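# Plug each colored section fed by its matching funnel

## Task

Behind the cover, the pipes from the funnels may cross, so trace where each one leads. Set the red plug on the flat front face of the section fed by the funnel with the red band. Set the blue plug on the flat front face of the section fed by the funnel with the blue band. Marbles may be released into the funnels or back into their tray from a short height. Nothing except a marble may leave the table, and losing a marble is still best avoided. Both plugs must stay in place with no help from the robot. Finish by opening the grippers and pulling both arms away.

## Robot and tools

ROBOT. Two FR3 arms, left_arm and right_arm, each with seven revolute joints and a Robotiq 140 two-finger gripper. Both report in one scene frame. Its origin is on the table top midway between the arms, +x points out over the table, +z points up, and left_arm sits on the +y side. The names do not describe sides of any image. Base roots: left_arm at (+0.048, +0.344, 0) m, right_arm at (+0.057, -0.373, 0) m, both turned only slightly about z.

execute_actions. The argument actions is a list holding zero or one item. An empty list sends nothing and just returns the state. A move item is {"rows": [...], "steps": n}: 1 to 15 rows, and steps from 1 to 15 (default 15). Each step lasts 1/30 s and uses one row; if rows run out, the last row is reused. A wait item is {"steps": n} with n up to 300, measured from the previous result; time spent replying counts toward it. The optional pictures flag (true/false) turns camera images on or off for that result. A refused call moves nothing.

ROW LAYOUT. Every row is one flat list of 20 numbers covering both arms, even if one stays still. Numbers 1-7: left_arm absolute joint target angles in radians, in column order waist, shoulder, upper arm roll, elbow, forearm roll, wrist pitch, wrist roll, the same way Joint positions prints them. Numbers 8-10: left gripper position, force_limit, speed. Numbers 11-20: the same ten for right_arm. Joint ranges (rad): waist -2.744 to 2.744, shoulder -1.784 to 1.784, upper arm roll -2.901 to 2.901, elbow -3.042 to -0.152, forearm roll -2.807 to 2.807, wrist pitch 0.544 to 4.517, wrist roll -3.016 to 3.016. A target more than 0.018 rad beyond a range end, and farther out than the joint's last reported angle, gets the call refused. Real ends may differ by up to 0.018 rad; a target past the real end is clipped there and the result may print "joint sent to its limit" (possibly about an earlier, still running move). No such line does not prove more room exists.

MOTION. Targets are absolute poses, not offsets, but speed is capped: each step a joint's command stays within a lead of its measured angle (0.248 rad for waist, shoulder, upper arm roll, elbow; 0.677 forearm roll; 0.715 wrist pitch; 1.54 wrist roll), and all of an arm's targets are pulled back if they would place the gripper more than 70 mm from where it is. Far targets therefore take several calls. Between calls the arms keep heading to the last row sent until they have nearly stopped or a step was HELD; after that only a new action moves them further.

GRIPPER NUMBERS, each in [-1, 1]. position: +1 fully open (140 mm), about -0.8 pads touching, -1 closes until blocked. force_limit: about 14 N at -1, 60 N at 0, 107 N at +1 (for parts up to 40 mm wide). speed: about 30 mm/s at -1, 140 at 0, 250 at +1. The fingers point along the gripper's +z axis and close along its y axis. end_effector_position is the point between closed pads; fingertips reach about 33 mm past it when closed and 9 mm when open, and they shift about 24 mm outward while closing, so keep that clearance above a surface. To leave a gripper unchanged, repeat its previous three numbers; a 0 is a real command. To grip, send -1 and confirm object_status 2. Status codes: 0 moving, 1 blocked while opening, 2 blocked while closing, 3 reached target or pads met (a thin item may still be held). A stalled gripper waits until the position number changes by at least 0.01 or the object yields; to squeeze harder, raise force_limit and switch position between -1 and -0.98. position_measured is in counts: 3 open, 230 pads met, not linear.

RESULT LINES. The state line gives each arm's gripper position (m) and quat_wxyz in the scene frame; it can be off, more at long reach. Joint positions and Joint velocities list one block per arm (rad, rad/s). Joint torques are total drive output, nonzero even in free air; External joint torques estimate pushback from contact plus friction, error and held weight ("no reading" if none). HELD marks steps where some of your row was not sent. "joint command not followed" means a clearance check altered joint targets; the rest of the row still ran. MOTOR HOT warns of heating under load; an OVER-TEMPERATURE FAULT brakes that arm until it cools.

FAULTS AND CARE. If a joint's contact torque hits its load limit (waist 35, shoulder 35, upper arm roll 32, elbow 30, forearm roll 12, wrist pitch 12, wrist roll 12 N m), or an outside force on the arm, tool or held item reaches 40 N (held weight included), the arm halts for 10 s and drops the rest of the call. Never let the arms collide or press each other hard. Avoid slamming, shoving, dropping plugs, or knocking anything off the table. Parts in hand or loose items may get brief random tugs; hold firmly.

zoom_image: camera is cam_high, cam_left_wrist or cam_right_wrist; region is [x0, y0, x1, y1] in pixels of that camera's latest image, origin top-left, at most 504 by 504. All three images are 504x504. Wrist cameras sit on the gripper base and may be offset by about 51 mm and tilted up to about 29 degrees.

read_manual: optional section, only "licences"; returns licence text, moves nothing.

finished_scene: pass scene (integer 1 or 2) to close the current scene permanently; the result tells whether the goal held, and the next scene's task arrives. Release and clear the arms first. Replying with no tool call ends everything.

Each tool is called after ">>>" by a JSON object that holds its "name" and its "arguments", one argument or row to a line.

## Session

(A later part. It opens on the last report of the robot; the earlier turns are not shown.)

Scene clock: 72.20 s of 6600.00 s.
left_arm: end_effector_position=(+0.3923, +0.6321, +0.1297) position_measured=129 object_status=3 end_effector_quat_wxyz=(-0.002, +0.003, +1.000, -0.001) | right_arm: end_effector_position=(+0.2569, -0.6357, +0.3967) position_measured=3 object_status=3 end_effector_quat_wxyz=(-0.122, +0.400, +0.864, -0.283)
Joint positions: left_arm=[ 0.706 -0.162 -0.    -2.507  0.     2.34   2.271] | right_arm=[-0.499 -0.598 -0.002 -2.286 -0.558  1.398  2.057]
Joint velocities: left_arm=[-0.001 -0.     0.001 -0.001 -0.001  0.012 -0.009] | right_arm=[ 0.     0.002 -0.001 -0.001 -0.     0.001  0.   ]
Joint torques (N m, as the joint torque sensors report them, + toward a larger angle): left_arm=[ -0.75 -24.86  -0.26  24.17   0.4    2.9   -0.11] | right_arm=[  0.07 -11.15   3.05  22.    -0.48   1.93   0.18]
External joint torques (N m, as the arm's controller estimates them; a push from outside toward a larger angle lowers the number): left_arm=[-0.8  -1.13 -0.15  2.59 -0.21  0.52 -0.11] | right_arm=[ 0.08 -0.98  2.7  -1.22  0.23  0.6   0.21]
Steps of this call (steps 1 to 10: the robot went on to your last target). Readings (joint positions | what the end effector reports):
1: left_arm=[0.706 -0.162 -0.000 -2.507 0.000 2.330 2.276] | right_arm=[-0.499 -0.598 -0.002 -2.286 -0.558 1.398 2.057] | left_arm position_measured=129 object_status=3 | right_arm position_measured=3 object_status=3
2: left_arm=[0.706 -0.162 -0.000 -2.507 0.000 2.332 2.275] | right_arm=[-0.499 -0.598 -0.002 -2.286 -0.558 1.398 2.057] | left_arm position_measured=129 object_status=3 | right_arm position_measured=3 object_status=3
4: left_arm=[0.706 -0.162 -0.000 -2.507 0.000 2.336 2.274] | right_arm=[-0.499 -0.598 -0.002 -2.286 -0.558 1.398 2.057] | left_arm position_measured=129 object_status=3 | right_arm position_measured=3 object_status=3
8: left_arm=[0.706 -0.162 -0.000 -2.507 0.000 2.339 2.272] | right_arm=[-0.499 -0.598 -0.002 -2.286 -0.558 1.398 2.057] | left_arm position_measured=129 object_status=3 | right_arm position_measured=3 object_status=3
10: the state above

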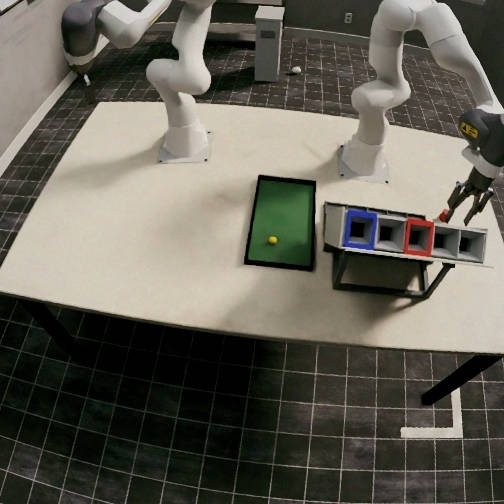

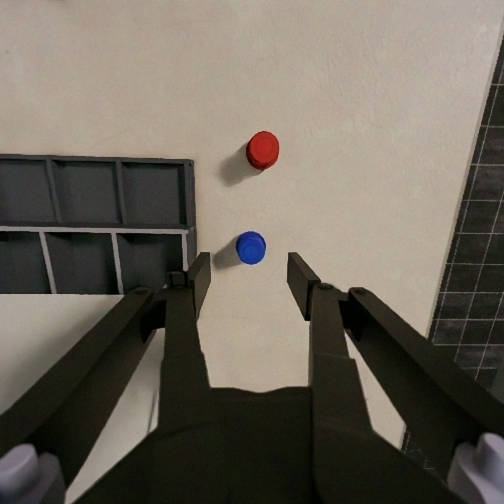

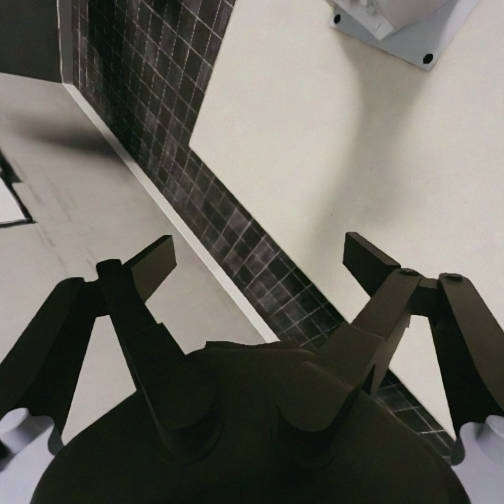

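>>> {"name": "execute_actions", "arguments": {
  "actions": [
    {"rows":[[0.708,-0.14,0,-2.513,0,2.42,2.265,-0.1,-0.3,0,-0.5,-0.6,0,-2.287,-0.557,1.4,2.057,1,0,0],[0.708,-0.115,0,-2.52,0,2.48,2.265,-0.1,-0.3,0,-0.5,-0.6,0,-2.287,-0.557,1.4,2.057,1,0,0],[0.708,-0.09,0,-2.527,0,2.53,2.265,-0.1,-0.3,0,-0.5,-0.6,0,-2.287,-0.557,1.4,2.057,1,0,0],[0.708,-0.065,0,-2.534,0,2.57,2.265,-0.1,-0.3,0,-0.5,-0.6,0,-2.287,-0.557,1.4,2.057,1,0,0],[0.708,-0.04,0,-2.541,0,2.589,2.265,-0.1,-0.3,0,-0.5,-0.6,0,-2.287,-0.557,1.4,2.057,1,0,0],[0.708,-0.015,0,-2.548,0,2.589,2.265,-0.1,-0.3,0,-0.5,-0.6,0,-2.287,-0.557,1.4,2.057,1,0,0],[0.708,0.007,0,-2.553,0,2.589,2.265,-0.1,-0.3,0,-0.5,-0.6,0,-2.287,-0.557,1.4,2.057,1,0,0],[0.708,0.028,0,-2.558,0,2.589,2.265,-0.1,-0.3,0,-0.5,-0.6,0,-2.287,-0.557,1.4,2.057,1,0,0]],"steps":15}
  ],
  "pictures": false
}}

>>> {"name": "execute_actions", "arguments": {
  "actions": [
    {"steps":7}
  ],
  "pictures": false
}}

>>> {"name": "execute_actions", "arguments": {
  "actions": [
    {"rows":[[0.708,0.028,0,-2.558,0,2.589,2.265,-1,-0.3,-0.3,-0.5,-0.6,0,-2.287,-0.557,1.4,2.057,1,0,0]],"steps":15}
  ],
  "pictures": false
}}

>>> {"name": "execute_actions", "arguments": {
  "actions": [
    {"rows":[[0.72,-0.2,0,-2.52,0,2.32,2.265,-1,-0.3,-0.3,-0.5,-0.6,0,-2.287,-0.557,1.4,2.057,1,0,0]],"steps":9}
  ],
  "pictures": false
}}

>>> {"name": "execute_actions", "arguments": {
  "actions": [
    {"rows":[[0.72,-0.691,0,-2.9,0,2.23,1.9,-1,-0.3,-0.3,-0.5,-0.6,0,-2.287,-0.557,1.4,2.057,1,0,0]],"steps":11}
  ],
  "pictures": false
}}

>>> {"name": "execute_actions", "arguments": {
  "actions": [
    {"rows":[[-0.149,-0.691,0,-2.951,0,2.23,1.416,-1,-0.3,-0.3,-0.5,-0.6,0,-2.287,-0.557,1.4,2.057,1,0,0]],"steps":15}
  ],
  "pictures": false
}}

>>> {"name": "execute_actions", "arguments": {
  "actions": [
    {"steps":15}
  ]
}}

Scene clock: 83.17 s of 6600.00 s.
left_arm: end_effector_position=(+0.3889, +0.6291, +0.0429) position_measured=141 object_status=3 end_effector_quat_wxyz=(-0.008, +0.001, +1.000, -0.007) | right_arm: end_effector_position=(+0.2569, -0.6357, +0.3967) position_measured=3 object_status=3 end_effector_quat_wxyz=(-0.122, +0.400, +0.864, -0.283)
Joint positions: left_arm=[ 0.706  0.028 -0.    -2.56   0.     2.567  2.269] | right_arm=[-0.499 -0.598 -0.002 -2.286 -0.558  1.398  2.057]
Joint velocities: left_arm=[-0.     0.001 -0.     0.014  0.001  0.116  0.   ] | right_arm=[-0.    -0.     0.001  0.    -0.001 -0.    -0.   ]
Joint torques (N m, as the joint torque sensors report them, + toward a larger angle): left_arm=[  1.62 -26.69  -0.86  20.11   0.34   2.75  -0.08] | right_arm=[ -0.24 -10.94   2.71  21.95  -0.53   1.96   0.14]
External joint torques (N m, as the arm's controller estimates them; a push from outside toward a larger angle lowers the number): left_arm=[ 1.63  0.54 -0.88  1.78 -0.12  0.44 -0.08] | right_arm=[-0.27 -0.63  2.29 -1.39  0.18  0.62  0.17]
Steps of this call (steps 1 to 30: the robot went on to your last target; steps 31 to 90: nothing new was sent; then 7.47 s passed at rest; steps 91 to 105: all 15 steps of this action). Readings (joint positions | what the end effector reports):
91: left_arm=[0.706 -0.159 -0.000 -2.508 0.000 2.355 2.269] | right_arm=[-0.499 -0.598 -0.002 -2.286 -0.558 1.398 2.057] | left_arm position_measured=129 object_status=0 | right_arm position_measured=3 object_status=3
92: left_arm=[0.706 -0.150 -0.000 -2.509 0.000 2.377 2.269] | right_arm=[-0.499 -0.598 -0.002 -2.286 -0.558 1.398 2.057] | left_arm position_measured=135 object_status=0 | right_arm position_measured=3 object_status=3
94: left_arm=[0.706 -0.118 -0.000 -2.515 0.000 2.434 2.269] | right_arm=[-0.499 -0.598 -0.002 -2.286 -0.558 1.398 2.057] | left_arm position_measured=141 object_status=0 | right_arm position_measured=3 object_status=3
98: left_arm=[0.706 -0.023 -0.000 -2.541 0.000 2.519 2.269] | right_arm=[-0.499 -0.598 -0.002 -2.286 -0.558 1.398 2.057] | left_arm position_measured=141 object_status=0 | right_arm position_measured=3 object_status=3
105: the state above

Scene clock: 83.40 s of 6600.00 s.
left_arm: end_effector_position=(+0.3929, +0.6325, +0.0445) position_measured=141 object_status=3 end_effector_quat_wxyz=(-0.002, +0.001, +1.000, -0.002) | right_arm: end_effector_position=(+0.2569, -0.6357, +0.3967) position_measured=3 object_status=3 end_effector_quat_wxyz=(-0.122, +0.400, +0.864, -0.283)
Joint positions: left_arm=[ 0.706  0.028 -0.    -2.559  0.     2.582  2.269] | right_arm=[-0.499 -0.598 -0.002 -2.286 -0.558  1.398  2.057]
Joint velocities: left_arm=[ 0.     0.001  0.001  0.     0.     0.029 -0.001] | right_arm=[ 0.    -0.    -0.001 -0.    -0.     0.     0.   ]
Joint torques (N m, as the joint torque sensors report them, + toward a larger angle): left_arm=[  1.49 -27.12  -0.55  21.17   0.32   2.74  -0.13] | right_arm=[ -0.69 -10.78   2.    21.65  -0.52   1.91   0.19]
External joint torques (N m, as the arm's controller estimates them; a push from outside toward a larger angle lowers the number): left_arm=[ 1.43  0.09 -0.64  2.72 -0.13  0.36 -0.13] | right_arm=[-0.69 -0.52  1.64 -1.63  0.19  0.58  0.23]
Steps of this call (steps 1 to 7: the robot went on to your last target). Readings (joint positions | what the end effector reports):
1: left_arm=[0.706 0.028 -0.000 -2.560 0.000 2.571 2.269] | right_arm=[-0.499 -0.598 -0.002 -2.286 -0.558 1.398 2.057] | left_arm position_measured=141 object_status=3 | right_arm position_measured=3 object_status=3
2: left_arm=[0.706 0.028 -0.000 -2.560 0.000 2.574 2.269] | right_arm=[-0.499 -0.598 -0.002 -2.286 -0.558 1.398 2.057] | left_arm position_measured=141 object_status=3 | right_arm position_measured=3 object_status=3
4: left_arm=[0.706 0.028 -0.000 -2.559 0.000 2.578 2.269] | right_arm=[-0.499 -0.598 -0.002 -2.286 -0.558 1.398 2.057] | left_arm position_measured=141 object_status=3 | right_arm position_measured=3 object_status=3
7: the state above

Scene clock: 83.90 s of 6600.00 s.
left_arm: end_effector_position=(+0.3941, +0.6334, +0.0450) position_measured=190 object_status=2 end_effector_quat_wxyz=(-0.001, +0.001, +1.000, -0.000) | right_arm: end_effector_position=(+0.2569, -0.6357, +0.3967) position_measured=3 object_status=3 end_effector_quat_wxyz=(-0.122, +0.400, +0.864, -0.283)
Joint positions: left_arm=[ 0.706  0.028 -0.    -2.559  0.     2.585  2.269] | right_arm=[-0.499 -0.598 -0.002 -2.286 -0.558  1.398  2.057]
Joint velocities: left_arm=[-0.    -0.     0.     0.001  0.    -0.001  0.001] | right_arm=[-0.001 -0.     0.    -0.001  0.    -0.     0.001]
Joint torques (N m, as the joint torque sensors report them, + toward a larger angle): left_arm=[  0.76 -27.47  -0.45  21.04   0.3    2.93  -0.04] | right_arm=[ -0.98 -10.45   3.22  22.23  -0.56   1.89   0.1 ]
External joint torques (N m, as the arm's controller estimates them; a push from outside toward a larger angle lowers the number): left_arm=[ 0.75 -0.14 -0.49  2.42 -0.16  0.51 -0.04] | right_arm=[-1.   -0.22  2.81 -0.99  0.15  0.57  0.14]
Steps of this call (steps 1 to 15: all 15 steps of this action). Readings (joint positions | what the end effector reports):
1: left_arm=[0.706 0.028 -0.000 -2.559 0.000 2.583 2.269] | right_arm=[-0.499 -0.598 -0.002 -2.286 -0.558 1.398 2.057] | left_arm position_measured=141 object_status=0 | right_arm position_measured=3 object_status=3
2: left_arm=[0.706 0.028 -0.000 -2.559 0.000 2.583 2.269] | right_arm=[-0.499 -0.598 -0.002 -2.286 -0.558 1.398 2.057] | left_arm position_measured=146 object_status=0 | right_arm position_measured=3 object_status=3
4: left_arm=[0.706 0.028 -0.000 -2.559 0.000 2.584 2.269] | right_arm=[-0.499 -0.598 -0.002 -2.286 -0.558 1.398 2.057] | left_arm position_measured=158 object_status=0 | right_arm position_measured=3 object_status=3
8: left_arm=[0.706 0.028 -0.000 -2.559 0.000 2.585 2.269] | right_arm=[-0.499 -0.598 -0.002 -2.286 -0.558 1.398 2.057] | left_arm position_measured=181 object_status=0 | right_arm position_measured=3 object_status=3
15: the state above

Scene clock: 84.20 s of 6600.00 s.
left_arm: end_effector_position=(+0.4013, +0.6462, +0.1489) position_measured=190 object_status=2 end_effector_quat_wxyz=(+0.025, -0.004, +0.999, +0.021) | right_arm: end_effector_position=(+0.2569, -0.6357, +0.3967) position_measured=3 object_status=3 end_effector_quat_wxyz=(-0.122, +0.400, +0.864, -0.283)
Joint positions: left_arm=[ 0.718 -0.202 -0.001 -2.513  0.     2.376  2.269] | right_arm=[-0.499 -0.598 -0.002 -2.286 -0.558  1.398  2.057]
Joint velocities: left_arm=[ 0.002 -0.016 -0.    -0.022 -0.    -0.309  0.001] | right_arm=[ 0.001  0.     0.    -0.     0.002 -0.    -0.   ]
Joint torques (N m, as the joint torque sensors report them, + toward a larger angle): left_arm=[  2.52 -20.74   0.11  21.16   0.43   1.8   -0.03] | right_arm=[ -1.02 -11.61   3.39  22.03  -0.55   1.98   0.2 ]
External joint torques (N m, as the arm's controller estimates them; a push from outside toward a larger angle lowers the number): left_arm=[ 2.59 -1.44  0.39  1.23 -0.19 -0.44 -0.03] | right_arm=[-1.03 -1.36  3.   -1.24  0.16  0.65  0.23]
Steps of this call (steps 1 to 9: all 9 steps of this action). Readings (joint positions | what the end effector reports):
1: left_arm=[0.708 0.006 -0.001 -2.560 0.000 2.550 2.269] | right_arm=[-0.499 -0.598 -0.002 -2.286 -0.558 1.398 2.057] | left_arm position_measured=190 object_status=2 | right_arm position_measured=3 object_status=3
2: left_arm=[0.710 -0.038 -0.001 -2.558 0.000 2.514 2.269] | right_arm=[-0.499 -0.598 -0.002 -2.286 -0.558 1.398 2.057] | left_arm position_measured=190 object_status=2 | right_arm position_measured=3 object_status=3
4: left_arm=[0.714 -0.128 -0.001 -2.537 0.000 2.452 2.269] | right_arm=[-0.499 -0.598 -0.002 -2.286 -0.558 1.398 2.057] | left_arm position_measured=190 object_status=2 | right_arm position_measured=3 object_status=3
8: left_arm=[0.717 -0.200 -0.001 -2.513 0.000 2.387 2.269] | right_arm=[-0.499 -0.598 -0.002 -2.286 -0.558 1.398 2.057] | left_arm position_measured=190 object_status=2 | right_arm position_measured=3 object_status=3
9: the state above

Scene clock: 84.57 s of 6600.00 s.
left_arm: end_effector_position=(+0.2958, +0.5565, +0.1536) position_measured=190 object_status=2 end_effector_quat_wxyz=(+0.018, -0.117, +0.993, +0.013) | right_arm: end_effector_position=(+0.2569, -0.6357, +0.3967) position_measured=3 object_status=3 end_effector_quat_wxyz=(-0.122, +0.400, +0.864, -0.283)
Joint positions: left_arm=[ 0.718 -0.673 -0.001 -2.885  0.     2.256  2.042] | right_arm=[-0.499 -0.598 -0.002 -2.286 -0.558  1.398  2.057]
Joint velocities: left_arm=[-0.002 -0.279 -0.001 -0.147  0.002 -0.136 -0.459] | right_arm=[ 0.     0.001 -0.    -0.     0.001 -0.    -0.001]
Joint torques (N m, as the joint torque sensors report them, + toward a larger angle): left_arm=[ 1.2  -3.3  -0.35 23.54  0.57  2.07 -0.21] | right_arm=[ -0.58 -10.69   2.63  22.11  -0.56   1.79   0.23]
External joint torques (N m, as the arm's controller estimates them; a push from outside toward a larger angle lowers the number): left_arm=[ 1.35 -0.07  0.42  1.32 -0.18 -0.33 -0.22] | right_arm=[-0.57 -0.45  2.28 -1.16  0.15  0.46  0.26]
Steps of this call (steps 1 to 11: all 11 steps of this action). Readings (joint positions | what the end effector reports):
1: left_arm=[0.718 -0.230 -0.001 -2.545 0.000 2.367 2.250] | right_arm=[-0.499 -0.598 -0.002 -2.286 -0.558 1.398 2.057] | left_arm position_measured=190 object_status=2 | right_arm position_measured=3 object_status=3
2: left_arm=[0.718 -0.273 -0.001 -2.591 0.000 2.353 2.230] | right_arm=[-0.499 -0.598 -0.002 -2.286 -0.558 1.398 2.057] | left_arm position_measured=190 object_status=2 | right_arm position_measured=3 object_status=3
4: left_arm=[0.718 -0.366 -0.001 -2.683 0.000 2.330 2.192] | right_arm=[-0.499 -0.598 -0.002 -2.286 -0.558 1.398 2.057] | left_arm position_measured=190 object_status=2 | right_arm position_measured=3 object_status=3
8: left_arm=[0.718 -0.608 -0.001 -2.857 0.000 2.275 2.096] | right_arm=[-0.499 -0.598 -0.002 -2.286 -0.558 1.398 2.057] | left_arm position_measured=190 object_status=2 | right_arm position_measured=3 object_status=3
11: the state above

Scene clock: 85.07 s of 6600.00 s.
left_arm: end_effector_position=(+0.3365, +0.3033, +0.1281) position_measured=190 object_status=2 end_effector_quat_wxyz=(-0.012, +0.065, +0.998, +0.003) | right_arm: end_effector_position=(+0.2569, -0.6357, +0.3967) position_measured=3 object_status=3 end_effector_quat_wxyz=(-0.122, +0.400, +0.864, -0.283)
Joint positions: left_arm=[-0.129 -0.688 -0.005 -2.949  0.001  2.235  1.557] | right_arm=[-0.499 -0.598 -0.002 -2.286 -0.558  1.398  2.057]
Joint velocities: left_arm=[-0.252 -0.     0.013 -0.014  0.    -0.017 -0.456] | right_arm=[-0.001  0.001  0.002  0.001 -0.     0.001  0.001]
Joint torques (N m, as the joint torque sensors report them, + toward a larger angle): left_arm=[ 0.21 -7.57  2.33 21.97  0.44  2.14 -0.29] | right_arm=[ -1.3  -10.8    2.25  21.38  -0.57   1.96   0.08]
External joint torques (N m, as the arm's controller estimates them; a push from outside toward a larger angle lowers the number): left_arm=[-1.85 -0.94  1.49 -0.51 -0.19 -0.23 -0.3 ] | right_arm=[-1.35 -0.48  1.8  -1.98  0.14  0.62  0.12]
Steps of this call (steps 1 to 15: all 15 steps of this action). Readings (joint positions | what the end effector reports):
1: left_arm=[0.673 -0.681 0.010 -2.896 0.001 2.255 1.994] | right_arm=[-0.499 -0.598 -0.002 -2.286 -0.558 1.398 2.057] | left_arm position_measured=190 object_status=2 | right_arm position_measured=3 object_status=3
2: left_arm=[0.611 -0.685 0.009 -2.909 0.001 2.253 1.948] | right_arm=[-0.499 -0.598 -0.002 -2.286 -0.558 1.398 2.057] | left_arm position_measured=190 object_status=2 | right_arm position_measured=3 object_status=3
4: left_arm=[0.476 -0.686 0.005 -2.929 0.001 2.247 1.858] | right_arm=[-0.499 -0.598 -0.002 -2.286 -0.558 1.398 2.057] | left_arm position_measured=190 object_status=2 | right_arm position_measured=3 object_status=3
8: left_arm=[0.180 -0.687 0.001 -2.945 0.001 2.240 1.712] | right_arm=[-0.499 -0.598 -0.002 -2.286 -0.558 1.398 2.057] | left_arm position_measured=190 object_status=2 | right_arm position_measured=3 object_status=3
15: the state above

Scene clock: 85.57 s of 6600.00 s.
left_arm: end_effector_position=(+0.3343, +0.2988, +0.1274) position_measured=190 object_status=2 end_effector_quat_wxyz=(-0.014, +0.017, +1.000, +0.003) | right_arm: end_effector_position=(+0.2569, -0.6357, +0.3967) position_measured=3 object_status=3 end_effector_quat_wxyz=(-0.122, +0.400, +0.864, -0.283)
Joint positions: left_arm=[-0.147 -0.688 -0.002 -2.95   0.001  2.233  1.446] | right_arm=[-0.499 -0.598 -0.002 -2.286 -0.558  1.398  2.057]
Joint velocities: left_arm=[-0.001 -0.     0.001  0.     0.    -0.001 -0.087] | right_arm=[-0.    -0.001 -0.001  0.     0.001 -0.     0.002]
Joint torques (N m, as the joint torque sensors report them, + toward a larger angle): left_arm=[-0.68 -7.21  0.39 24.36  0.38  1.95  0.05] | right_arm=[ -0.2  -11.03   2.03  22.11  -0.68   1.97   0.12]
External joint torques (N m, as the arm's controller estimates them; a push from outside toward a larger angle lowers the number): left_arm=[-0.7  -0.67  0.95  1.94 -0.24 -0.4   0.05] | right_arm=[-0.15 -0.67  1.72 -1.2   0.04  0.64  0.15]
Steps of this call (steps 1 to 15: the robot went on to your last target). Readings (joint positions | what the end effector reports):
1: left_arm=[-0.136 -0.688 -0.004 -2.949 0.001 2.235 1.543] | right_arm=[-0.499 -0.598 -0.002 -2.286 -0.558 1.398 2.057] | left_arm position_measured=190 object_status=2 | right_arm position_measured=3 object_status=3
2: left_arm=[-0.140 -0.688 -0.004 -2.949 0.001 2.234 1.530] | right_arm=[-0.499 -0.598 -0.002 -2.286 -0.558 1.398 2.057] | left_arm position_measured=190 object_status=2 | right_arm position_measured=3 object_status=3
4: left_arm=[-0.144 -0.688 -0.003 -2.950 0.001 2.234 1.508] | right_arm=[-0.499 -0.598 -0.002 -2.286 -0.558 1.398 2.057] | left_arm position_measured=190 object_status=2 | right_arm position_measured=3 object_status=3
8: left_arm=[-0.146 -0.688 -0.002 -2.950 0.001 2.233 1.477] | right_arm=[-0.499 -0.598 -0.002 -2.286 -0.558 1.398 2.057] | left_arm position_measured=190 object_status=2 | right_arm position_measured=3 object_status=3
15: the state above

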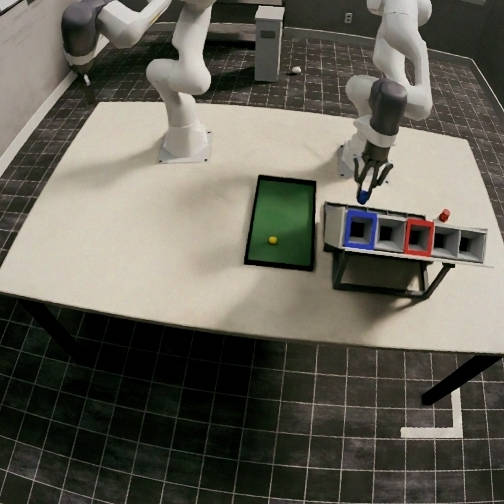

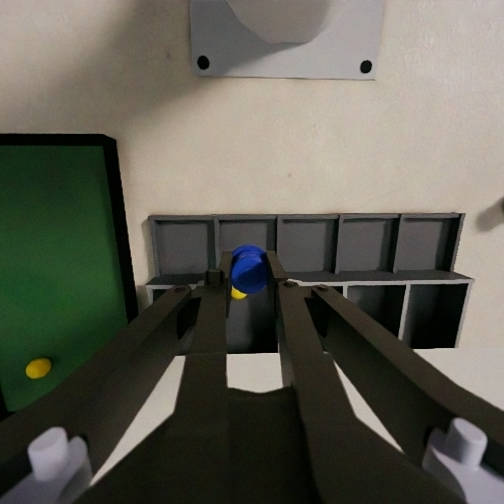

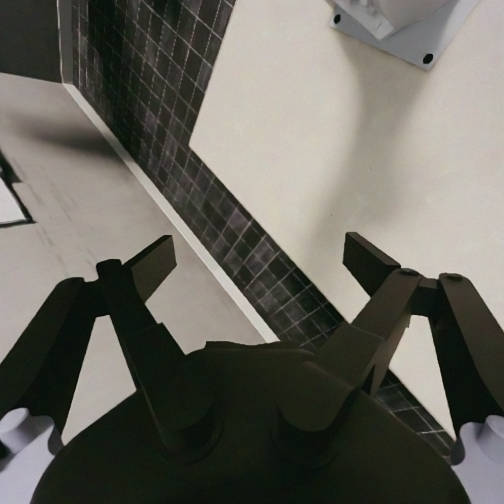

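Centered. Place; the low view should show section 1.

>>> {"name": "execute_actions", "arguments": {
  "actions": [
    {"rows":[[-0.153,-0.67,0,-2.958,0,2.3,1.416,-1,-0.3,-0.3,-0.5,-0.6,0,-2.287,-0.557,1.4,2.057,1,0,0],[-0.153,-0.65,0,-2.965,0,2.35,1.416,-1,-0.3,-0.3,-0.5,-0.6,0,-2.287,-0.557,1.4,2.057,1,0,0],[-0.153,-0.63,0,-2.973,0,2.4,1.416,-1,-0.3,-0.3,-0.5,-0.6,0,-2.287,-0.557,1.4,2.057,1,0,0],[-0.153,-0.61,0,-2.98,0,2.44,1.416,-1,-0.3,-0.3,-0.5,-0.6,0,-2.287,-0.557,1.4,2.057,1,0,0],[-0.153,-0.59,0,-2.988,0,2.47,1.416,-1,-0.3,-0.3,-0.5,-0.6,0,-2.287,-0.557,1.4,2.057,1,0,0],[-0.153,-0.57,0,-2.995,0,2.49,1.416,-1,-0.3,-0.3,-0.5,-0.6,0,-2.287,-0.557,1.4,2.057,1,0,0],[-0.153,-0.55,0,-3.002,0,2.51,1.416,-1,-0.3,-0.3,-0.5,-0.6,0,-2.287,-0.557,1.4,2.057,1,0,0],[-0.153,-0.53,0,-3.009,0,2.53,1.416,-1,-0.3,-0.3,-0.5,-0.6,0,-2.287,-0.557,1.4,2.057,1,0,0],[-0.153,-0.51,0,-3.015,0,2.552,1.416,-1,-0.3,-0.3,-0.5,-0.6,0,-2.287,-0.557,1.4,2.057,1,0,0],[-0.153,-0.495,0,-3.019,0,2.552,1.416,-1,-0.3,-0.3,-0.5,-0.6,0,-2.287,-0.557,1.4,2.057,1,0,0],[-0.153,-0.482,0,-3.023,0,2.552,1.416,-1,-0.3,-0.3,-0.5,-0.6,0,-2.287,-0.557,1.4,2.057,1,0,0],[-0.153,-0.472,0,-3.026,0,2.552,1.416,-1,-0.3,-0.3,-0.5,-0.6,0,-2.287,-0.557,1.4,2.057,1,0,0],[-0.153,-0.462,0,-3.028,0,2.552,1.416,-1,-0.3,-0.3,-0.5,-0.6,0,-2.287,-0.557,1.4,2.057,1,0,0],[-0.153,-0.452,0,-3.03,0,2.552,1.416,-1,-0.3,-0.3,-0.5,-0.6,0,-2.287,-0.557,1.4,2.057,1,0,0]],"steps":15}
  ],
  "pictures": false
}}

>>> {"name": "execute_actions", "arguments": {
  "actions": [
    {"steps":12}
  ],
  "pictures": false
}}

>>> {"name": "execute_actions", "arguments": {
  "actions": [
    {"rows":[[-0.153,-0.452,0,-3.03,0,2.552,1.416,-0.36,-0.3,-0.6,-0.5,-0.6,0,-2.287,-0.557,1.4,2.057,1,0,0]],"steps":10}
  ]
}}

>>> {"name": "execute_actions", "arguments": {
  "actions": [
    {"rows":[[-0.153,-0.47,0,-3.025,0,2.47,1.416,-0.36,-0.3,-0.6,-0.5,-0.6,0,-2.287,-0.557,1.4,2.057,1,0,0],[-0.153,-0.49,0,-3.019,0,2.43,1.416,-0.36,-0.3,-0.6,-0.5,-0.6,0,-2.287,-0.557,1.4,2.057,1,0,0],[-0.153,-0.51,0,-3.013,0,2.39,1.416,-0.36,-0.3,-0.6,-0.5,-0.6,0,-2.287,-0.557,1.4,2.057,1,0,0],[-0.153,-0.53,0,-3.007,0,2.36,1.416,-0.36,-0.3,-0.6,-0.5,-0.6,0,-2.287,-0.557,1.4,2.057,1,0,0],[-0.153,-0.555,0,-2.999,0,2.33,1.416,-0.36,-0.3,-0.6,-0.5,-0.6,0,-2.287,-0.557,1.4,2.057,1,0,0],[-0.153,-0.58,0,-2.99,0,2.3,1.416,-0.36,-0.3,-0.6,-0.5,-0.6,0,-2.287,-0.557,1.4,2.057,1,0,0],[-0.153,-0.605,0,-2.981,0,2.27,1.416,-0.36,-0.3,-0.6,-0.5,-0.6,0,-2.287,-0.557,1.4,2.057,1,0,0],[-0.153,-0.63,0,-2.972,0,2.25,1.416,-0.36,-0.3,-0.6,-0.5,-0.6,0,-2.287,-0.557,1.4,2.057,1,0,0],[-0.153,-0.66,0,-2.962,0,2.23,1.416,-0.36,-0.3,-0.6,-0.5,-0.6,0,-2.287,-0.557,1.4,2.057,1,0,0],[-0.153,-0.7,0,-2.945,0,2.23,1.416,-0.36,-0.3,-0.6,-0.5,-0.6,0,-2.287,-0.557,1.4,2.057,1,0,0]],"steps":13}
  ],
  "pictures": false
}}

>>> {"name": "execute_actions", "arguments": {
  "actions": [
    {"rows":[[0.75,-0.65,0,-2.89,0,2.26,2.478,0,-0.3,0,-0.5,-0.6,0,-2.287,-0.557,1.4,2.057,1,0,0]],"steps":14}
  ],
  "pictures": false
}}

>>> {"name": "execute_actions", "arguments": {
  "actions": [
    {"rows":[[0.919,-0.37,0,-2.713,0,2.346,2.478,0,-0.3,0,-0.5,-0.6,0,-2.287,-0.557,1.4,2.057,1,0,0]],"steps":15}
  ],
  "pictures": false
}}

>>> {"name": "execute_actions", "arguments": {
  "actions": [
    {"steps":10}
  ]
}}

Scene clock: 102.70 s of 6600.00 s.
left_arm: end_effector_position=(+0.3293, +0.2983, +0.0550) position_measured=190 object_status=2 end_effector_quat_wxyz=(-0.022, +0.006, +1.000, +0.004) | right_arm: end_effector_position=(+0.2569, -0.6357, +0.3967) position_measured=3 object_status=3 end_effector_quat_wxyz=(-0.122, +0.400, +0.864, -0.283)
Joint positions: left_arm=[-0.151 -0.468 -0.001 -3.027  0.001  2.515  1.42 ] | right_arm=[-0.499 -0.598 -0.002 -2.286 -0.558  1.398  2.057]
Joint velocities: left_arm=[-0.001  0.232  0.    -0.075 -0.001  0.188 -0.001] | right_arm=[-0.001  0.    -0.    -0.    -0.    -0.001 -0.001]
Joint torques (N m, as the joint torque sensors report them, + toward a larger angle): left_arm=[ -1.07 -11.61   0.34  22.48   0.16   3.22   0.04] | right_arm=[ -0.59 -11.15   2.55  22.17  -0.49   1.86   0.14]
External joint torques (N m, as the arm's controller estimates them; a push from outside toward a larger angle lowers the number): left_arm=[-1.11  1.91  0.69  1.48 -0.27  0.51  0.04] | right_arm=[-0.58 -0.88  2.18 -1.12  0.22  0.53  0.17]
Steps of this call (steps 1 to 30: the robot went on to your last target; steps 31 to 90: nothing new was sent; then 13.63 s passed at rest; steps 91 to 105: all 15 steps of this action). Readings (joint positions | what the end effector reports):
91: left_arm=[-0.148 -0.686 -0.001 -2.951 0.001 2.243 1.420] | right_arm=[-0.499 -0.598 -0.002 -2.286 -0.558 1.398 2.057] | left_arm position_measured=190 object_status=2 | right_arm position_measured=3 object_status=3
92: left_arm=[-0.149 -0.678 -0.001 -2.954 0.001 2.262 1.420] | right_arm=[-0.499 -0.598 -0.002 -2.286 -0.558 1.398 2.057] | left_arm position_measured=190 object_status=2 | right_arm position_measured=3 object_status=3
94: left_arm=[-0.150 -0.649 -0.001 -2.963 0.001 2.313 1.420] | right_arm=[-0.499 -0.598 -0.002 -2.286 -0.558 1.398 2.057] | left_arm position_measured=190 object_status=2 | right_arm position_measured=3 object_status=3
98: left_arm=[-0.151 -0.574 -0.001 -2.992 0.001 2.417 1.420] | right_arm=[-0.499 -0.598 -0.002 -2.286 -0.558 1.398 2.057] | left_arm position_measured=190 object_status=2 | right_arm position_measured=3 object_status=3
105: the state above

Scene clock: 103.10 s of 6600.00 s.
left_arm: end_effector_position=(+0.3296, +0.2983, +0.0527) position_measured=190 object_status=2 end_effector_quat_wxyz=(-0.021, +0.006, +1.000, +0.004) | right_arm: end_effector_position=(+0.2569, -0.6357, +0.3967) position_measured=3 object_status=3 end_effector_quat_wxyz=(-0.122, +0.400, +0.864, -0.283)
Joint positions: left_arm=[-0.151 -0.459 -0.001 -3.029  0.001  2.527  1.42 ] | right_arm=[-0.499 -0.598 -0.002 -2.286 -0.558  1.398  2.057]
Joint velocities: left_arm=[-0.001  0.001  0.002 -0.001 -0.     0.001  0.   ] | right_arm=[-0.001 -0.    -0.    -0.    -0.     0.001 -0.   ]
Joint torques (N m, as the joint torque sensors report them, + toward a larger angle): left_arm=[-1.8  -5.    0.29 20.16  0.09  5.7  -0.04] | right_arm=[  0.17 -10.91   2.53  23.07  -0.5    1.94   0.27]
External joint torques (N m, as the arm's controller estimates them; a push from outside toward a larger angle lowers the number): left_arm=[-1.79  5.4   0.69  1.49 -0.35  3.39 -0.04] | right_arm=[ 0.21 -0.57  2.21 -0.23  0.21  0.61  0.3 ]
Steps of this call (steps 1 to 12: the robot went on to your last target). Readings (joint positions | what the end effector reports):
1: left_arm=[-0.151 -0.462 -0.001 -3.029 0.001 2.521 1.420] | right_arm=[-0.499 -0.598 -0.002 -2.286 -0.558 1.398 2.057] | left_arm position_measured=190 object_status=2 | right_arm position_measured=3 object_status=3
2: left_arm=[-0.151 -0.459 -0.001 -3.029 0.001 2.525 1.420] | right_arm=[-0.499 -0.598 -0.002 -2.286 -0.558 1.398 2.057] | left_arm position_measured=190 object_status=2 | right_arm position_measured=3 object_status=3
4: left_arm=[-0.151 -0.459 -0.001 -3.029 0.001 2.527 1.420] | right_arm=[-0.499 -0.598 -0.002 -2.286 -0.558 1.398 2.057] | left_arm position_measured=190 object_status=2 | right_arm position_measured=3 object_status=3
8: left_arm=[-0.151 -0.459 -0.001 -3.029 0.001 2.527 1.420] | right_arm=[-0.499 -0.598 -0.002 -2.286 -0.558 1.398 2.057] | left_arm position_measured=190 object_status=2 | right_arm position_measured=3 object_status=3
12: the state above

Scene clock: 103.43 s of 6600.00 s.
left_arm: end_effector_position=(+0.3340, +0.2976, +0.0527) position_measured=174 object_status=0 end_effector_quat_wxyz=(-0.014, +0.006, +1.000, +0.003) | right_arm: end_effector_position=(+0.2569, -0.6357, +0.3967) position_measured=3 object_status=3 end_effector_quat_wxyz=(-0.122, +0.400, +0.864, -0.283)
Joint positions: left_arm=[-0.151 -0.455 -0.001 -3.029  0.001  2.545  1.42 ] | right_arm=[-0.499 -0.598 -0.002 -2.286 -0.558  1.398  2.057]
Joint velocities: left_arm=[-0.001  0.002  0.    -0.     0.001  0.025  0.   ] | right_arm=[ 0.     0.    -0.001 -0.002  0.001 -0.001  0.   ]
Joint torques (N m, as the joint torque sensors report them, + toward a larger angle): left_arm=[-1.63 -8.39  0.15 19.54  0.14  2.6   0.02] | right_arm=[ -1.49 -10.62   2.23  21.61  -0.42   1.88   0.09]
External joint torques (N m, as the arm's controller estimates them; a push from outside toward a larger angle lowers the number): left_arm=[-1.64  2.13  0.54  0.89 -0.3   0.26  0.02] | right_arm=[-1.42 -0.4   1.96 -1.6   0.29  0.56  0.12]
Steps of this call (steps 1 to 10: all 10 steps of this action). Readings (joint positions | what the end effector reports):
1: left_arm=[-0.151 -0.459 -0.001 -3.029 0.001 2.527 1.420] | right_arm=[-0.499 -0.598 -0.002 -2.286 -0.558 1.398 2.057] | left_arm position_measured=190 object_status=0 | right_arm position_measured=3 object_status=3
2: left_arm=[-0.151 -0.459 -0.001 -3.029 0.001 2.529 1.420] | right_arm=[-0.499 -0.598 -0.002 -2.286 -0.558 1.398 2.057] | left_arm position_measured=190 object_status=0 | right_arm position_measured=3 object_status=3
4: left_arm=[-0.151 -0.456 -0.001 -3.029 0.001 2.536 1.420] | right_arm=[-0.499 -0.598 -0.002 -2.286 -0.558 1.398 2.057] | left_arm position_measured=179 object_status=0 | right_arm position_measured=3 object_status=3
8: left_arm=[-0.151 -0.455 -0.001 -3.029 0.001 2.543 1.420] | right_arm=[-0.499 -0.598 -0.002 -2.286 -0.558 1.398 2.057] | left_arm position_measured=174 object_status=0 | right_arm position_measured=3 object_status=3
10: the state above

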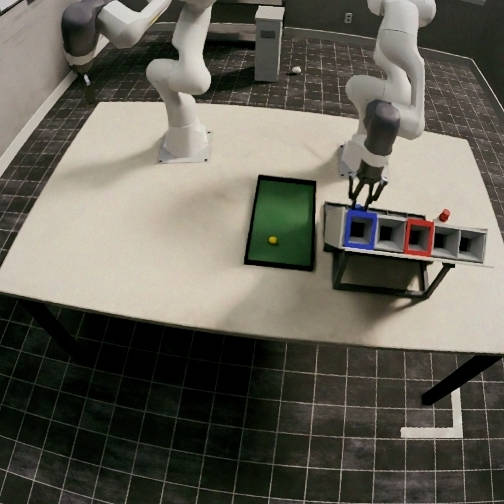

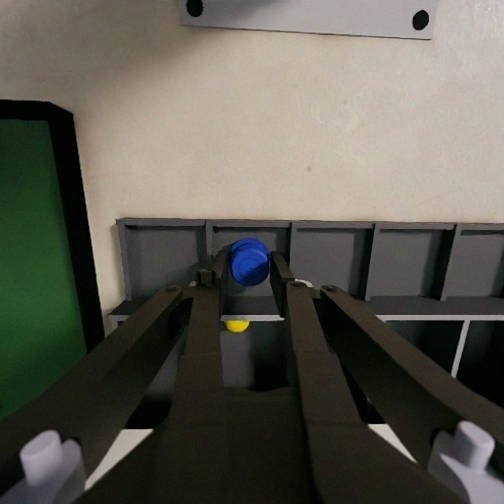

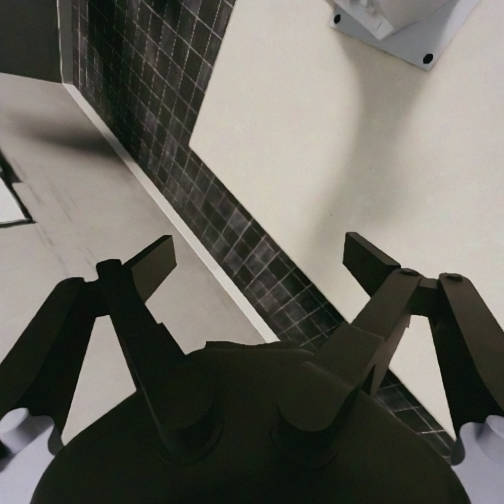

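Scene clock: 103.87 s of 6600.00 s.
left_arm: end_effector_position=(+0.3508, +0.2949, +0.1317) position_measured=174 object_status=3 end_effector_quat_wxyz=(+0.011, +0.006, +1.000, -0.001) | right_arm: end_effector_position=(+0.2569, -0.6357, +0.3967) position_measured=3 object_status=3 end_effector_quat_wxyz=(-0.122, +0.400, +0.864, -0.283)
Joint positions: left_arm=[-0.151 -0.685 -0.001 -2.948  0.001  2.285  1.42 ] | right_arm=[-0.499 -0.598 -0.002 -2.286 -0.558  1.398  2.057]
Joint velocities: left_arm=[-0.    -0.274  0.001  0.137  0.001 -0.274 -0.   ] | right_arm=[ 0.001 -0.    -0.    -0.001  0.001 -0.    -0.001]
Joint torques (N m, as the joint torque sensors report them, + toward a larger angle): left_arm=[-1.21 -3.07 -0.18 20.04  0.36  1.1  -0.09] | right_arm=[ -0.61 -11.18   2.32  21.54  -0.58   2.     0.13]
External joint torques (N m, as the arm's controller estimates them; a push from outside toward a larger angle lowers the number): left_arm=[-1.22 -2.26  0.41  2.84 -0.25 -0.45 -0.09] | right_arm=[-0.64 -0.86  1.93 -1.74  0.12  0.67  0.16]
Steps of this call (steps 1 to 13: all 13 steps of this action). Readings (joint positions | what the end effector reports):
1: left_arm=[-0.151 -0.457 -0.001 -3.028 0.001 2.534 1.420] | right_arm=[-0.499 -0.598 -0.002 -2.286 -0.558 1.398 2.057] | left_arm position_measured=174 object_status=0 | right_arm position_measured=3 object_status=3
2: left_arm=[-0.151 -0.465 -0.001 -3.027 0.001 2.515 1.420] | right_arm=[-0.499 -0.598 -0.002 -2.286 -0.558 1.398 2.057] | left_arm position_measured=174 object_status=0 | right_arm position_measured=3 object_status=3
4: left_arm=[-0.151 -0.491 -0.001 -3.021 0.001 2.469 1.420] | right_arm=[-0.499 -0.598 -0.002 -2.286 -0.558 1.398 2.057] | left_arm position_measured=174 object_status=3 | right_arm position_measured=3 object_status=3
8: left_arm=[-0.151 -0.576 -0.001 -2.993 0.001 2.367 1.420] | right_arm=[-0.499 -0.598 -0.002 -2.286 -0.558 1.398 2.057] | left_arm position_measured=174 object_status=3 | right_arm position_measured=3 object_status=3
13: the state above

Scene clock: 104.33 s of 6600.00 s.
left_arm: end_effector_position=(+0.2955, +0.5530, +0.1461) position_measured=129 object_status=3 end_effector_quat_wxyz=(+0.013, -0.034, +0.999, +0.008) | right_arm: end_effector_position=(+0.2569, -0.6357, +0.3967) position_measured=3 object_status=3 end_effector_quat_wxyz=(-0.122, +0.400, +0.864, -0.283)
Joint positions: left_arm=[ 0.708 -0.653  0.006 -2.889  0.     2.267  2.205] | right_arm=[-0.499 -0.598 -0.002 -2.286 -0.558  1.398  2.057]
Joint velocities: left_arm=[ 0.585  0.005  0.     0.    -0.001 -0.025  0.891] | right_arm=[ 0.    -0.001  0.001 -0.     0.001  0.001 -0.001]
Joint torques (N m, as the joint torque sensors report them, + toward a larger angle): left_arm=[-2.7  -5.39 -4.82 24.3   0.43  2.1   0.62] | right_arm=[ -1.08 -11.18   2.55  21.43  -0.53   1.95   0.19]
External joint torques (N m, as the arm's controller estimates them; a push from outside toward a larger angle lowers the number): left_arm=[ 2.6   2.54  0.05  1.5  -0.29 -0.39  0.64] | right_arm=[-1.11 -0.8   2.14 -1.9   0.18  0.62  0.22]
Steps of this call (steps 1 to 14: all 14 steps of this action). Readings (joint positions | what the end effector reports):
1: left_arm=[-0.099 -0.682 -0.012 -2.935 0.000 2.280 1.509] | right_arm=[-0.499 -0.598 -0.002 -2.286 -0.558 1.398 2.057] | left_arm position_measured=174 object_status=0 | right_arm position_measured=3 object_status=3
2: left_arm=[-0.031 -0.673 -0.010 -2.920 0.000 2.278 1.596] | right_arm=[-0.499 -0.598 -0.002 -2.286 -0.558 1.398 2.057] | left_arm position_measured=167 object_status=0 | right_arm position_measured=3 object_status=3
4: left_arm=[0.107 -0.664 -0.006 -2.902 0.000 2.276 1.746] | right_arm=[-0.499 -0.598 -0.002 -2.286 -0.558 1.398 2.057] | left_arm position_measured=152 object_status=0 | right_arm position_measured=3 object_status=3
8: left_arm=[0.382 -0.656 -0.002 -2.891 0.000 2.272 1.974] | right_arm=[-0.499 -0.598 -0.002 -2.286 -0.558 1.398 2.057] | left_arm position_measured=129 object_status=0 | right_arm position_measured=3 object_status=3
14: the state above

Scene clock: 104.83 s of 6600.00 s.
left_arm: end_effector_position=(+0.2827, +0.6450, +0.1302) position_measured=129 object_status=3 end_effector_quat_wxyz=(-0.000, -0.030, +1.000, -0.001) | right_arm: end_effector_position=(+0.2569, -0.6357, +0.3967) position_measured=3 object_status=3 end_effector_quat_wxyz=(-0.122, +0.400, +0.864, -0.283)
Joint positions: left_arm=[ 0.916 -0.373  0.002 -2.715 -0.     2.339  2.419] | right_arm=[-0.499 -0.598 -0.002 -2.286 -0.558  1.398  2.057]
Joint velocities: left_arm=[ 0.004  0.001 -0.004  0.007 -0.001  0.025  0.18 ] | right_arm=[-0.     0.    -0.    -0.001 -0.001 -0.     0.   ]
Joint torques (N m, as the joint torque sensors report them, + toward a larger angle): left_arm=[  1.29 -13.7   -1.48  24.06   0.67   2.71   0.45] | right_arm=[ -0.31 -11.37   2.68  22.5   -0.55   1.95   0.18]
External joint torques (N m, as the arm's controller estimates them; a push from outside toward a larger angle lowers the number): left_arm=[ 1.3   2.61 -1.08  2.54  0.05  0.33  0.46] | right_arm=[-0.32 -1.2   2.3  -0.71  0.16  0.63  0.21]
Steps of this call (steps 1 to 15: all 15 steps of this action). Readings (joint positions | what the end effector reports):
1: left_arm=[0.749 -0.616 -0.000 -2.860 -0.000 2.272 2.225] | right_arm=[-0.499 -0.598 -0.002 -2.286 -0.558 1.398 2.057] | left_arm position_measured=129 object_status=3 | right_arm position_measured=3 object_status=3
2: left_arm=[0.796 -0.553 -0.001 -2.815 -0.000 2.284 2.247] | right_arm=[-0.499 -0.598 -0.002 -2.286 -0.558 1.398 2.057] | left_arm position_measured=129 object_status=3 | right_arm position_measured=3 object_status=3
4: left_arm=[0.865 -0.448 0.001 -2.753 -0.000 2.306 2.292] | right_arm=[-0.499 -0.598 -0.002 -2.286 -0.558 1.398 2.057] | left_arm position_measured=129 object_status=3 | right_arm position_measured=3 object_status=3
8: left_arm=[0.909 -0.380 0.003 -2.723 -0.000 2.326 2.356] | right_arm=[-0.499 -0.598 -0.002 -2.286 -0.558 1.398 2.057] | left_arm position_measured=129 object_status=3 | right_arm position_measured=3 object_status=3
15: the state above

Scene clock: 105.17 s of 6600.00 s.
left_arm: end_effector_position=(+0.2835, +0.6460, +0.1305) position_measured=129 object_status=3 end_effector_quat_wxyz=(+0.001, -0.012, +1.000, +0.000) | right_arm: end_effector_position=(+0.2569, -0.6357, +0.3967) position_measured=3 object_status=3 end_effector_quat_wxyz=(-0.122, +0.400, +0.864, -0.283)
Joint positions: left_arm=[ 0.917 -0.373  0.002 -2.714 -0.     2.343  2.456] | right_arm=[-0.499 -0.598 -0.002 -2.286 -0.558  1.398  2.057]
Joint velocities: left_arm=[ 0.     0.001  0.001 -0.001  0.001  0.003  0.06 ] | right_arm=[ 0.     0.001  0.    -0.001 -0.    -0.     0.   ]
Joint torques (N m, as the joint torque sensors report them, + toward a larger angle): left_arm=[  0.93 -13.98  -1.11  23.85   0.62   2.83   0.5 ] | right_arm=[ -0.24 -10.24   3.27  21.84  -0.43   1.88   0.16]
External joint torques (N m, as the arm's controller estimates them; a push from outside toward a larger angle lowers the number): left_arm=[ 0.89  2.34 -0.78  2.25  0.    0.43  0.5 ] | right_arm=[-0.24  0.02  2.9  -1.41  0.28  0.55  0.19]
Steps of this call (steps 1 to 10: the robot went on to your last target). Readings (joint positions | what the end effector reports):
1: left_arm=[0.917 -0.373 0.002 -2.714 -0.000 2.340 2.425] | right_arm=[-0.499 -0.598 -0.002 -2.286 -0.558 1.398 2.057] | left_arm position_measured=129 object_status=3 | right_arm position_measured=3 object_status=3
2: left_arm=[0.917 -0.373 0.002 -2.714 -0.000 2.341 2.430] | right_arm=[-0.499 -0.598 -0.002 -2.286 -0.558 1.398 2.057] | left_arm position_measured=129 object_status=3 | right_arm position_measured=3 object_status=3
4: left_arm=[0.917 -0.373 0.002 -2.714 -0.000 2.342 2.439] | right_arm=[-0.499 -0.598 -0.002 -2.286 -0.558 1.398 2.057] | left_arm position_measured=129 object_status=3 | right_arm position_measured=3 object_status=3
8: left_arm=[0.917 -0.373 0.002 -2.714 -0.000 2.342 2.451] | right_arm=[-0.499 -0.598 -0.002 -2.286 -0.558 1.398 2.057] | left_arm position_measured=129 object_status=3 | right_arm position_measured=3 object_status=3
10: the state above

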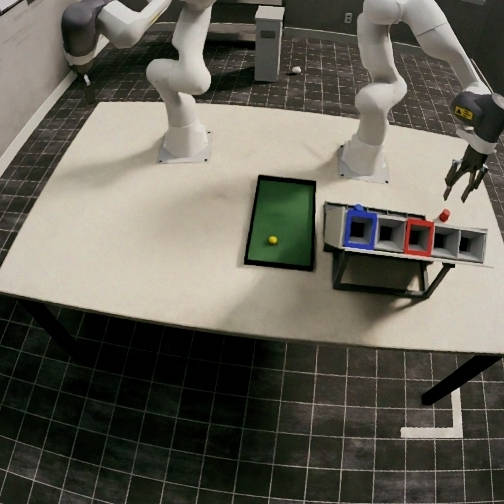

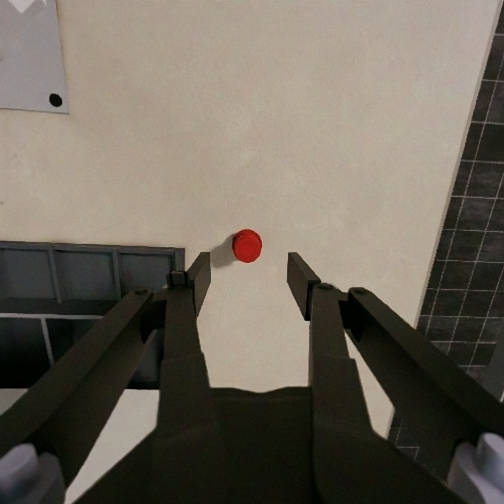

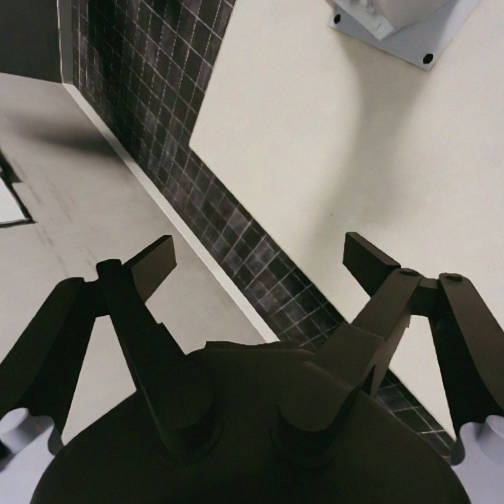

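>>> {"name": "execute_actions", "arguments": {
  "actions": [
    {"rows":[[0.916,-0.34,0,-2.722,0,2.42,2.478,0,0,0,-0.5,-0.6,0,-2.287,-0.557,1.4,2.057,1,0,0],[0.914,-0.31,0,-2.731,0,2.47,2.478,0,0,0,-0.5,-0.6,0,-2.287,-0.557,1.4,2.057,1,0,0],[0.914,-0.29,0,-2.738,0,2.51,2.478,0,0,0,-0.5,-0.6,0,-2.287,-0.557,1.4,2.057,1,0,0],[0.914,-0.27,0,-2.744,0,2.54,2.478,0,0,0,-0.5,-0.6,0,-2.287,-0.557,1.4,2.057,1,0,0],[0.914,-0.25,0,-2.75,0,2.57,2.478,0,0,0,-0.5,-0.6,0,-2.287,-0.557,1.4,2.057,1,0,0],[0.914,-0.23,0,-2.756,0,2.59,2.478,0,0,0,-0.5,-0.6,0,-2.287,-0.557,1.4,2.057,1,0,0],[0.914,-0.21,0,-2.762,0,2.61,2.478,0,0,0,-0.5,-0.6,0,-2.287,-0.557,1.4,2.057,1,0,0],[0.914,-0.19,0,-2.767,0,2.62,2.478,0,0,0,-0.5,-0.6,0,-2.287,-0.557,1.4,2.057,1,0,0],[0.914,-0.17,0,-2.772,0,2.632,2.478,0,0,0,-0.5,-0.6,0,-2.287,-0.557,1.4,2.057,1,0,0],[0.914,-0.148,0,-2.777,0,2.632,2.478,0,0,0,-0.5,-0.6,0,-2.287,-0.557,1.4,2.057,1,0,0]],"steps":15}
  ]
}}

Scene clock: 121.13 s of 6600.00 s.
left_arm: end_effector_position=(+0.2780, +0.6388, +0.0432) position_measured=129 object_status=3 end_effector_quat_wxyz=(-0.008, -0.002, +1.000, -0.011) | right_arm: end_effector_position=(+0.2569, -0.6357, +0.3967) position_measured=3 object_status=3 end_effector_quat_wxyz=(-0.122, +0.400, +0.864, -0.283)
Joint positions: left_arm=[ 0.916 -0.151  0.002 -2.778 -0.     2.6    2.474] | right_arm=[-0.499 -0.598 -0.002 -2.286 -0.558  1.398  2.057]
Joint velocities: left_arm=[-0.001  0.035 -0.     0.     0.     0.17   0.001] | right_arm=[-0.    -0.001  0.    -0.001 -0.001  0.001  0.001]
Joint torques (N m, as the joint torque sensors report them, + toward a larger angle): left_arm=[ -1.69 -20.29  -0.93  20.33   0.33   2.89   0.3 ] | right_arm=[ -1.6  -10.66   2.58  22.52  -0.45   1.92   0.18]
External joint torques (N m, as the arm's controller estimates them; a push from outside toward a larger angle lowers the number): left_arm=[-1.66  1.87 -0.75  1.13 -0.11  0.38  0.3 ] | right_arm=[-1.62 -0.3   2.17 -0.79  0.27  0.58  0.21]
Steps of this call (steps 1 to 30: the robot went on to your last target; steps 31 to 90: nothing new was sent; then 12.47 s passed at rest; steps 91 to 105: all 15 steps of this action). Readings (joint positions | what the end effector reports):
91: left_arm=[0.917 -0.368 0.002 -2.715 -0.000 2.356 2.474] | right_arm=[-0.499 -0.598 -0.002 -2.286 -0.558 1.398 2.057] | left_arm position_measured=129 object_status=3 | right_arm position_measured=3 object_status=3
92: left_arm=[0.917 -0.355 0.002 -2.716 -0.000 2.376 2.474] | right_arm=[-0.499 -0.598 -0.002 -2.286 -0.558 1.398 2.057] | left_arm position_measured=129 object_status=3 | right_arm position_measured=3 object_status=3
94: left_arm=[0.916 -0.318 0.002 -2.726 -0.000 2.425 2.474] | right_arm=[-0.499 -0.598 -0.002 -2.286 -0.558 1.398 2.057] | left_arm position_measured=129 object_status=3 | right_arm position_measured=3 object_status=3
98: left_arm=[0.916 -0.235 0.002 -2.753 -0.000 2.520 2.474] | right_arm=[-0.499 -0.598 -0.002 -2.286 -0.558 1.398 2.057] | left_arm position_measured=129 object_status=3 | right_arm position_measured=3 object_status=3
105: the state above

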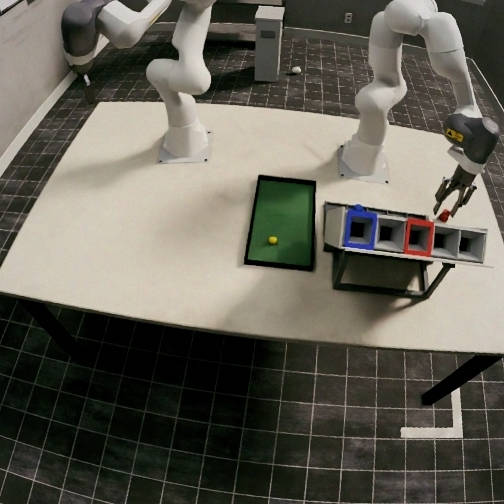

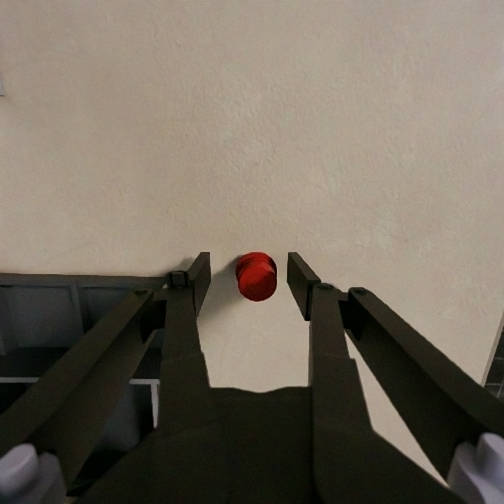

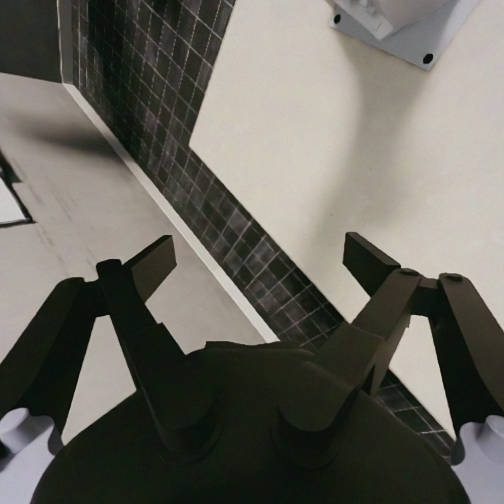

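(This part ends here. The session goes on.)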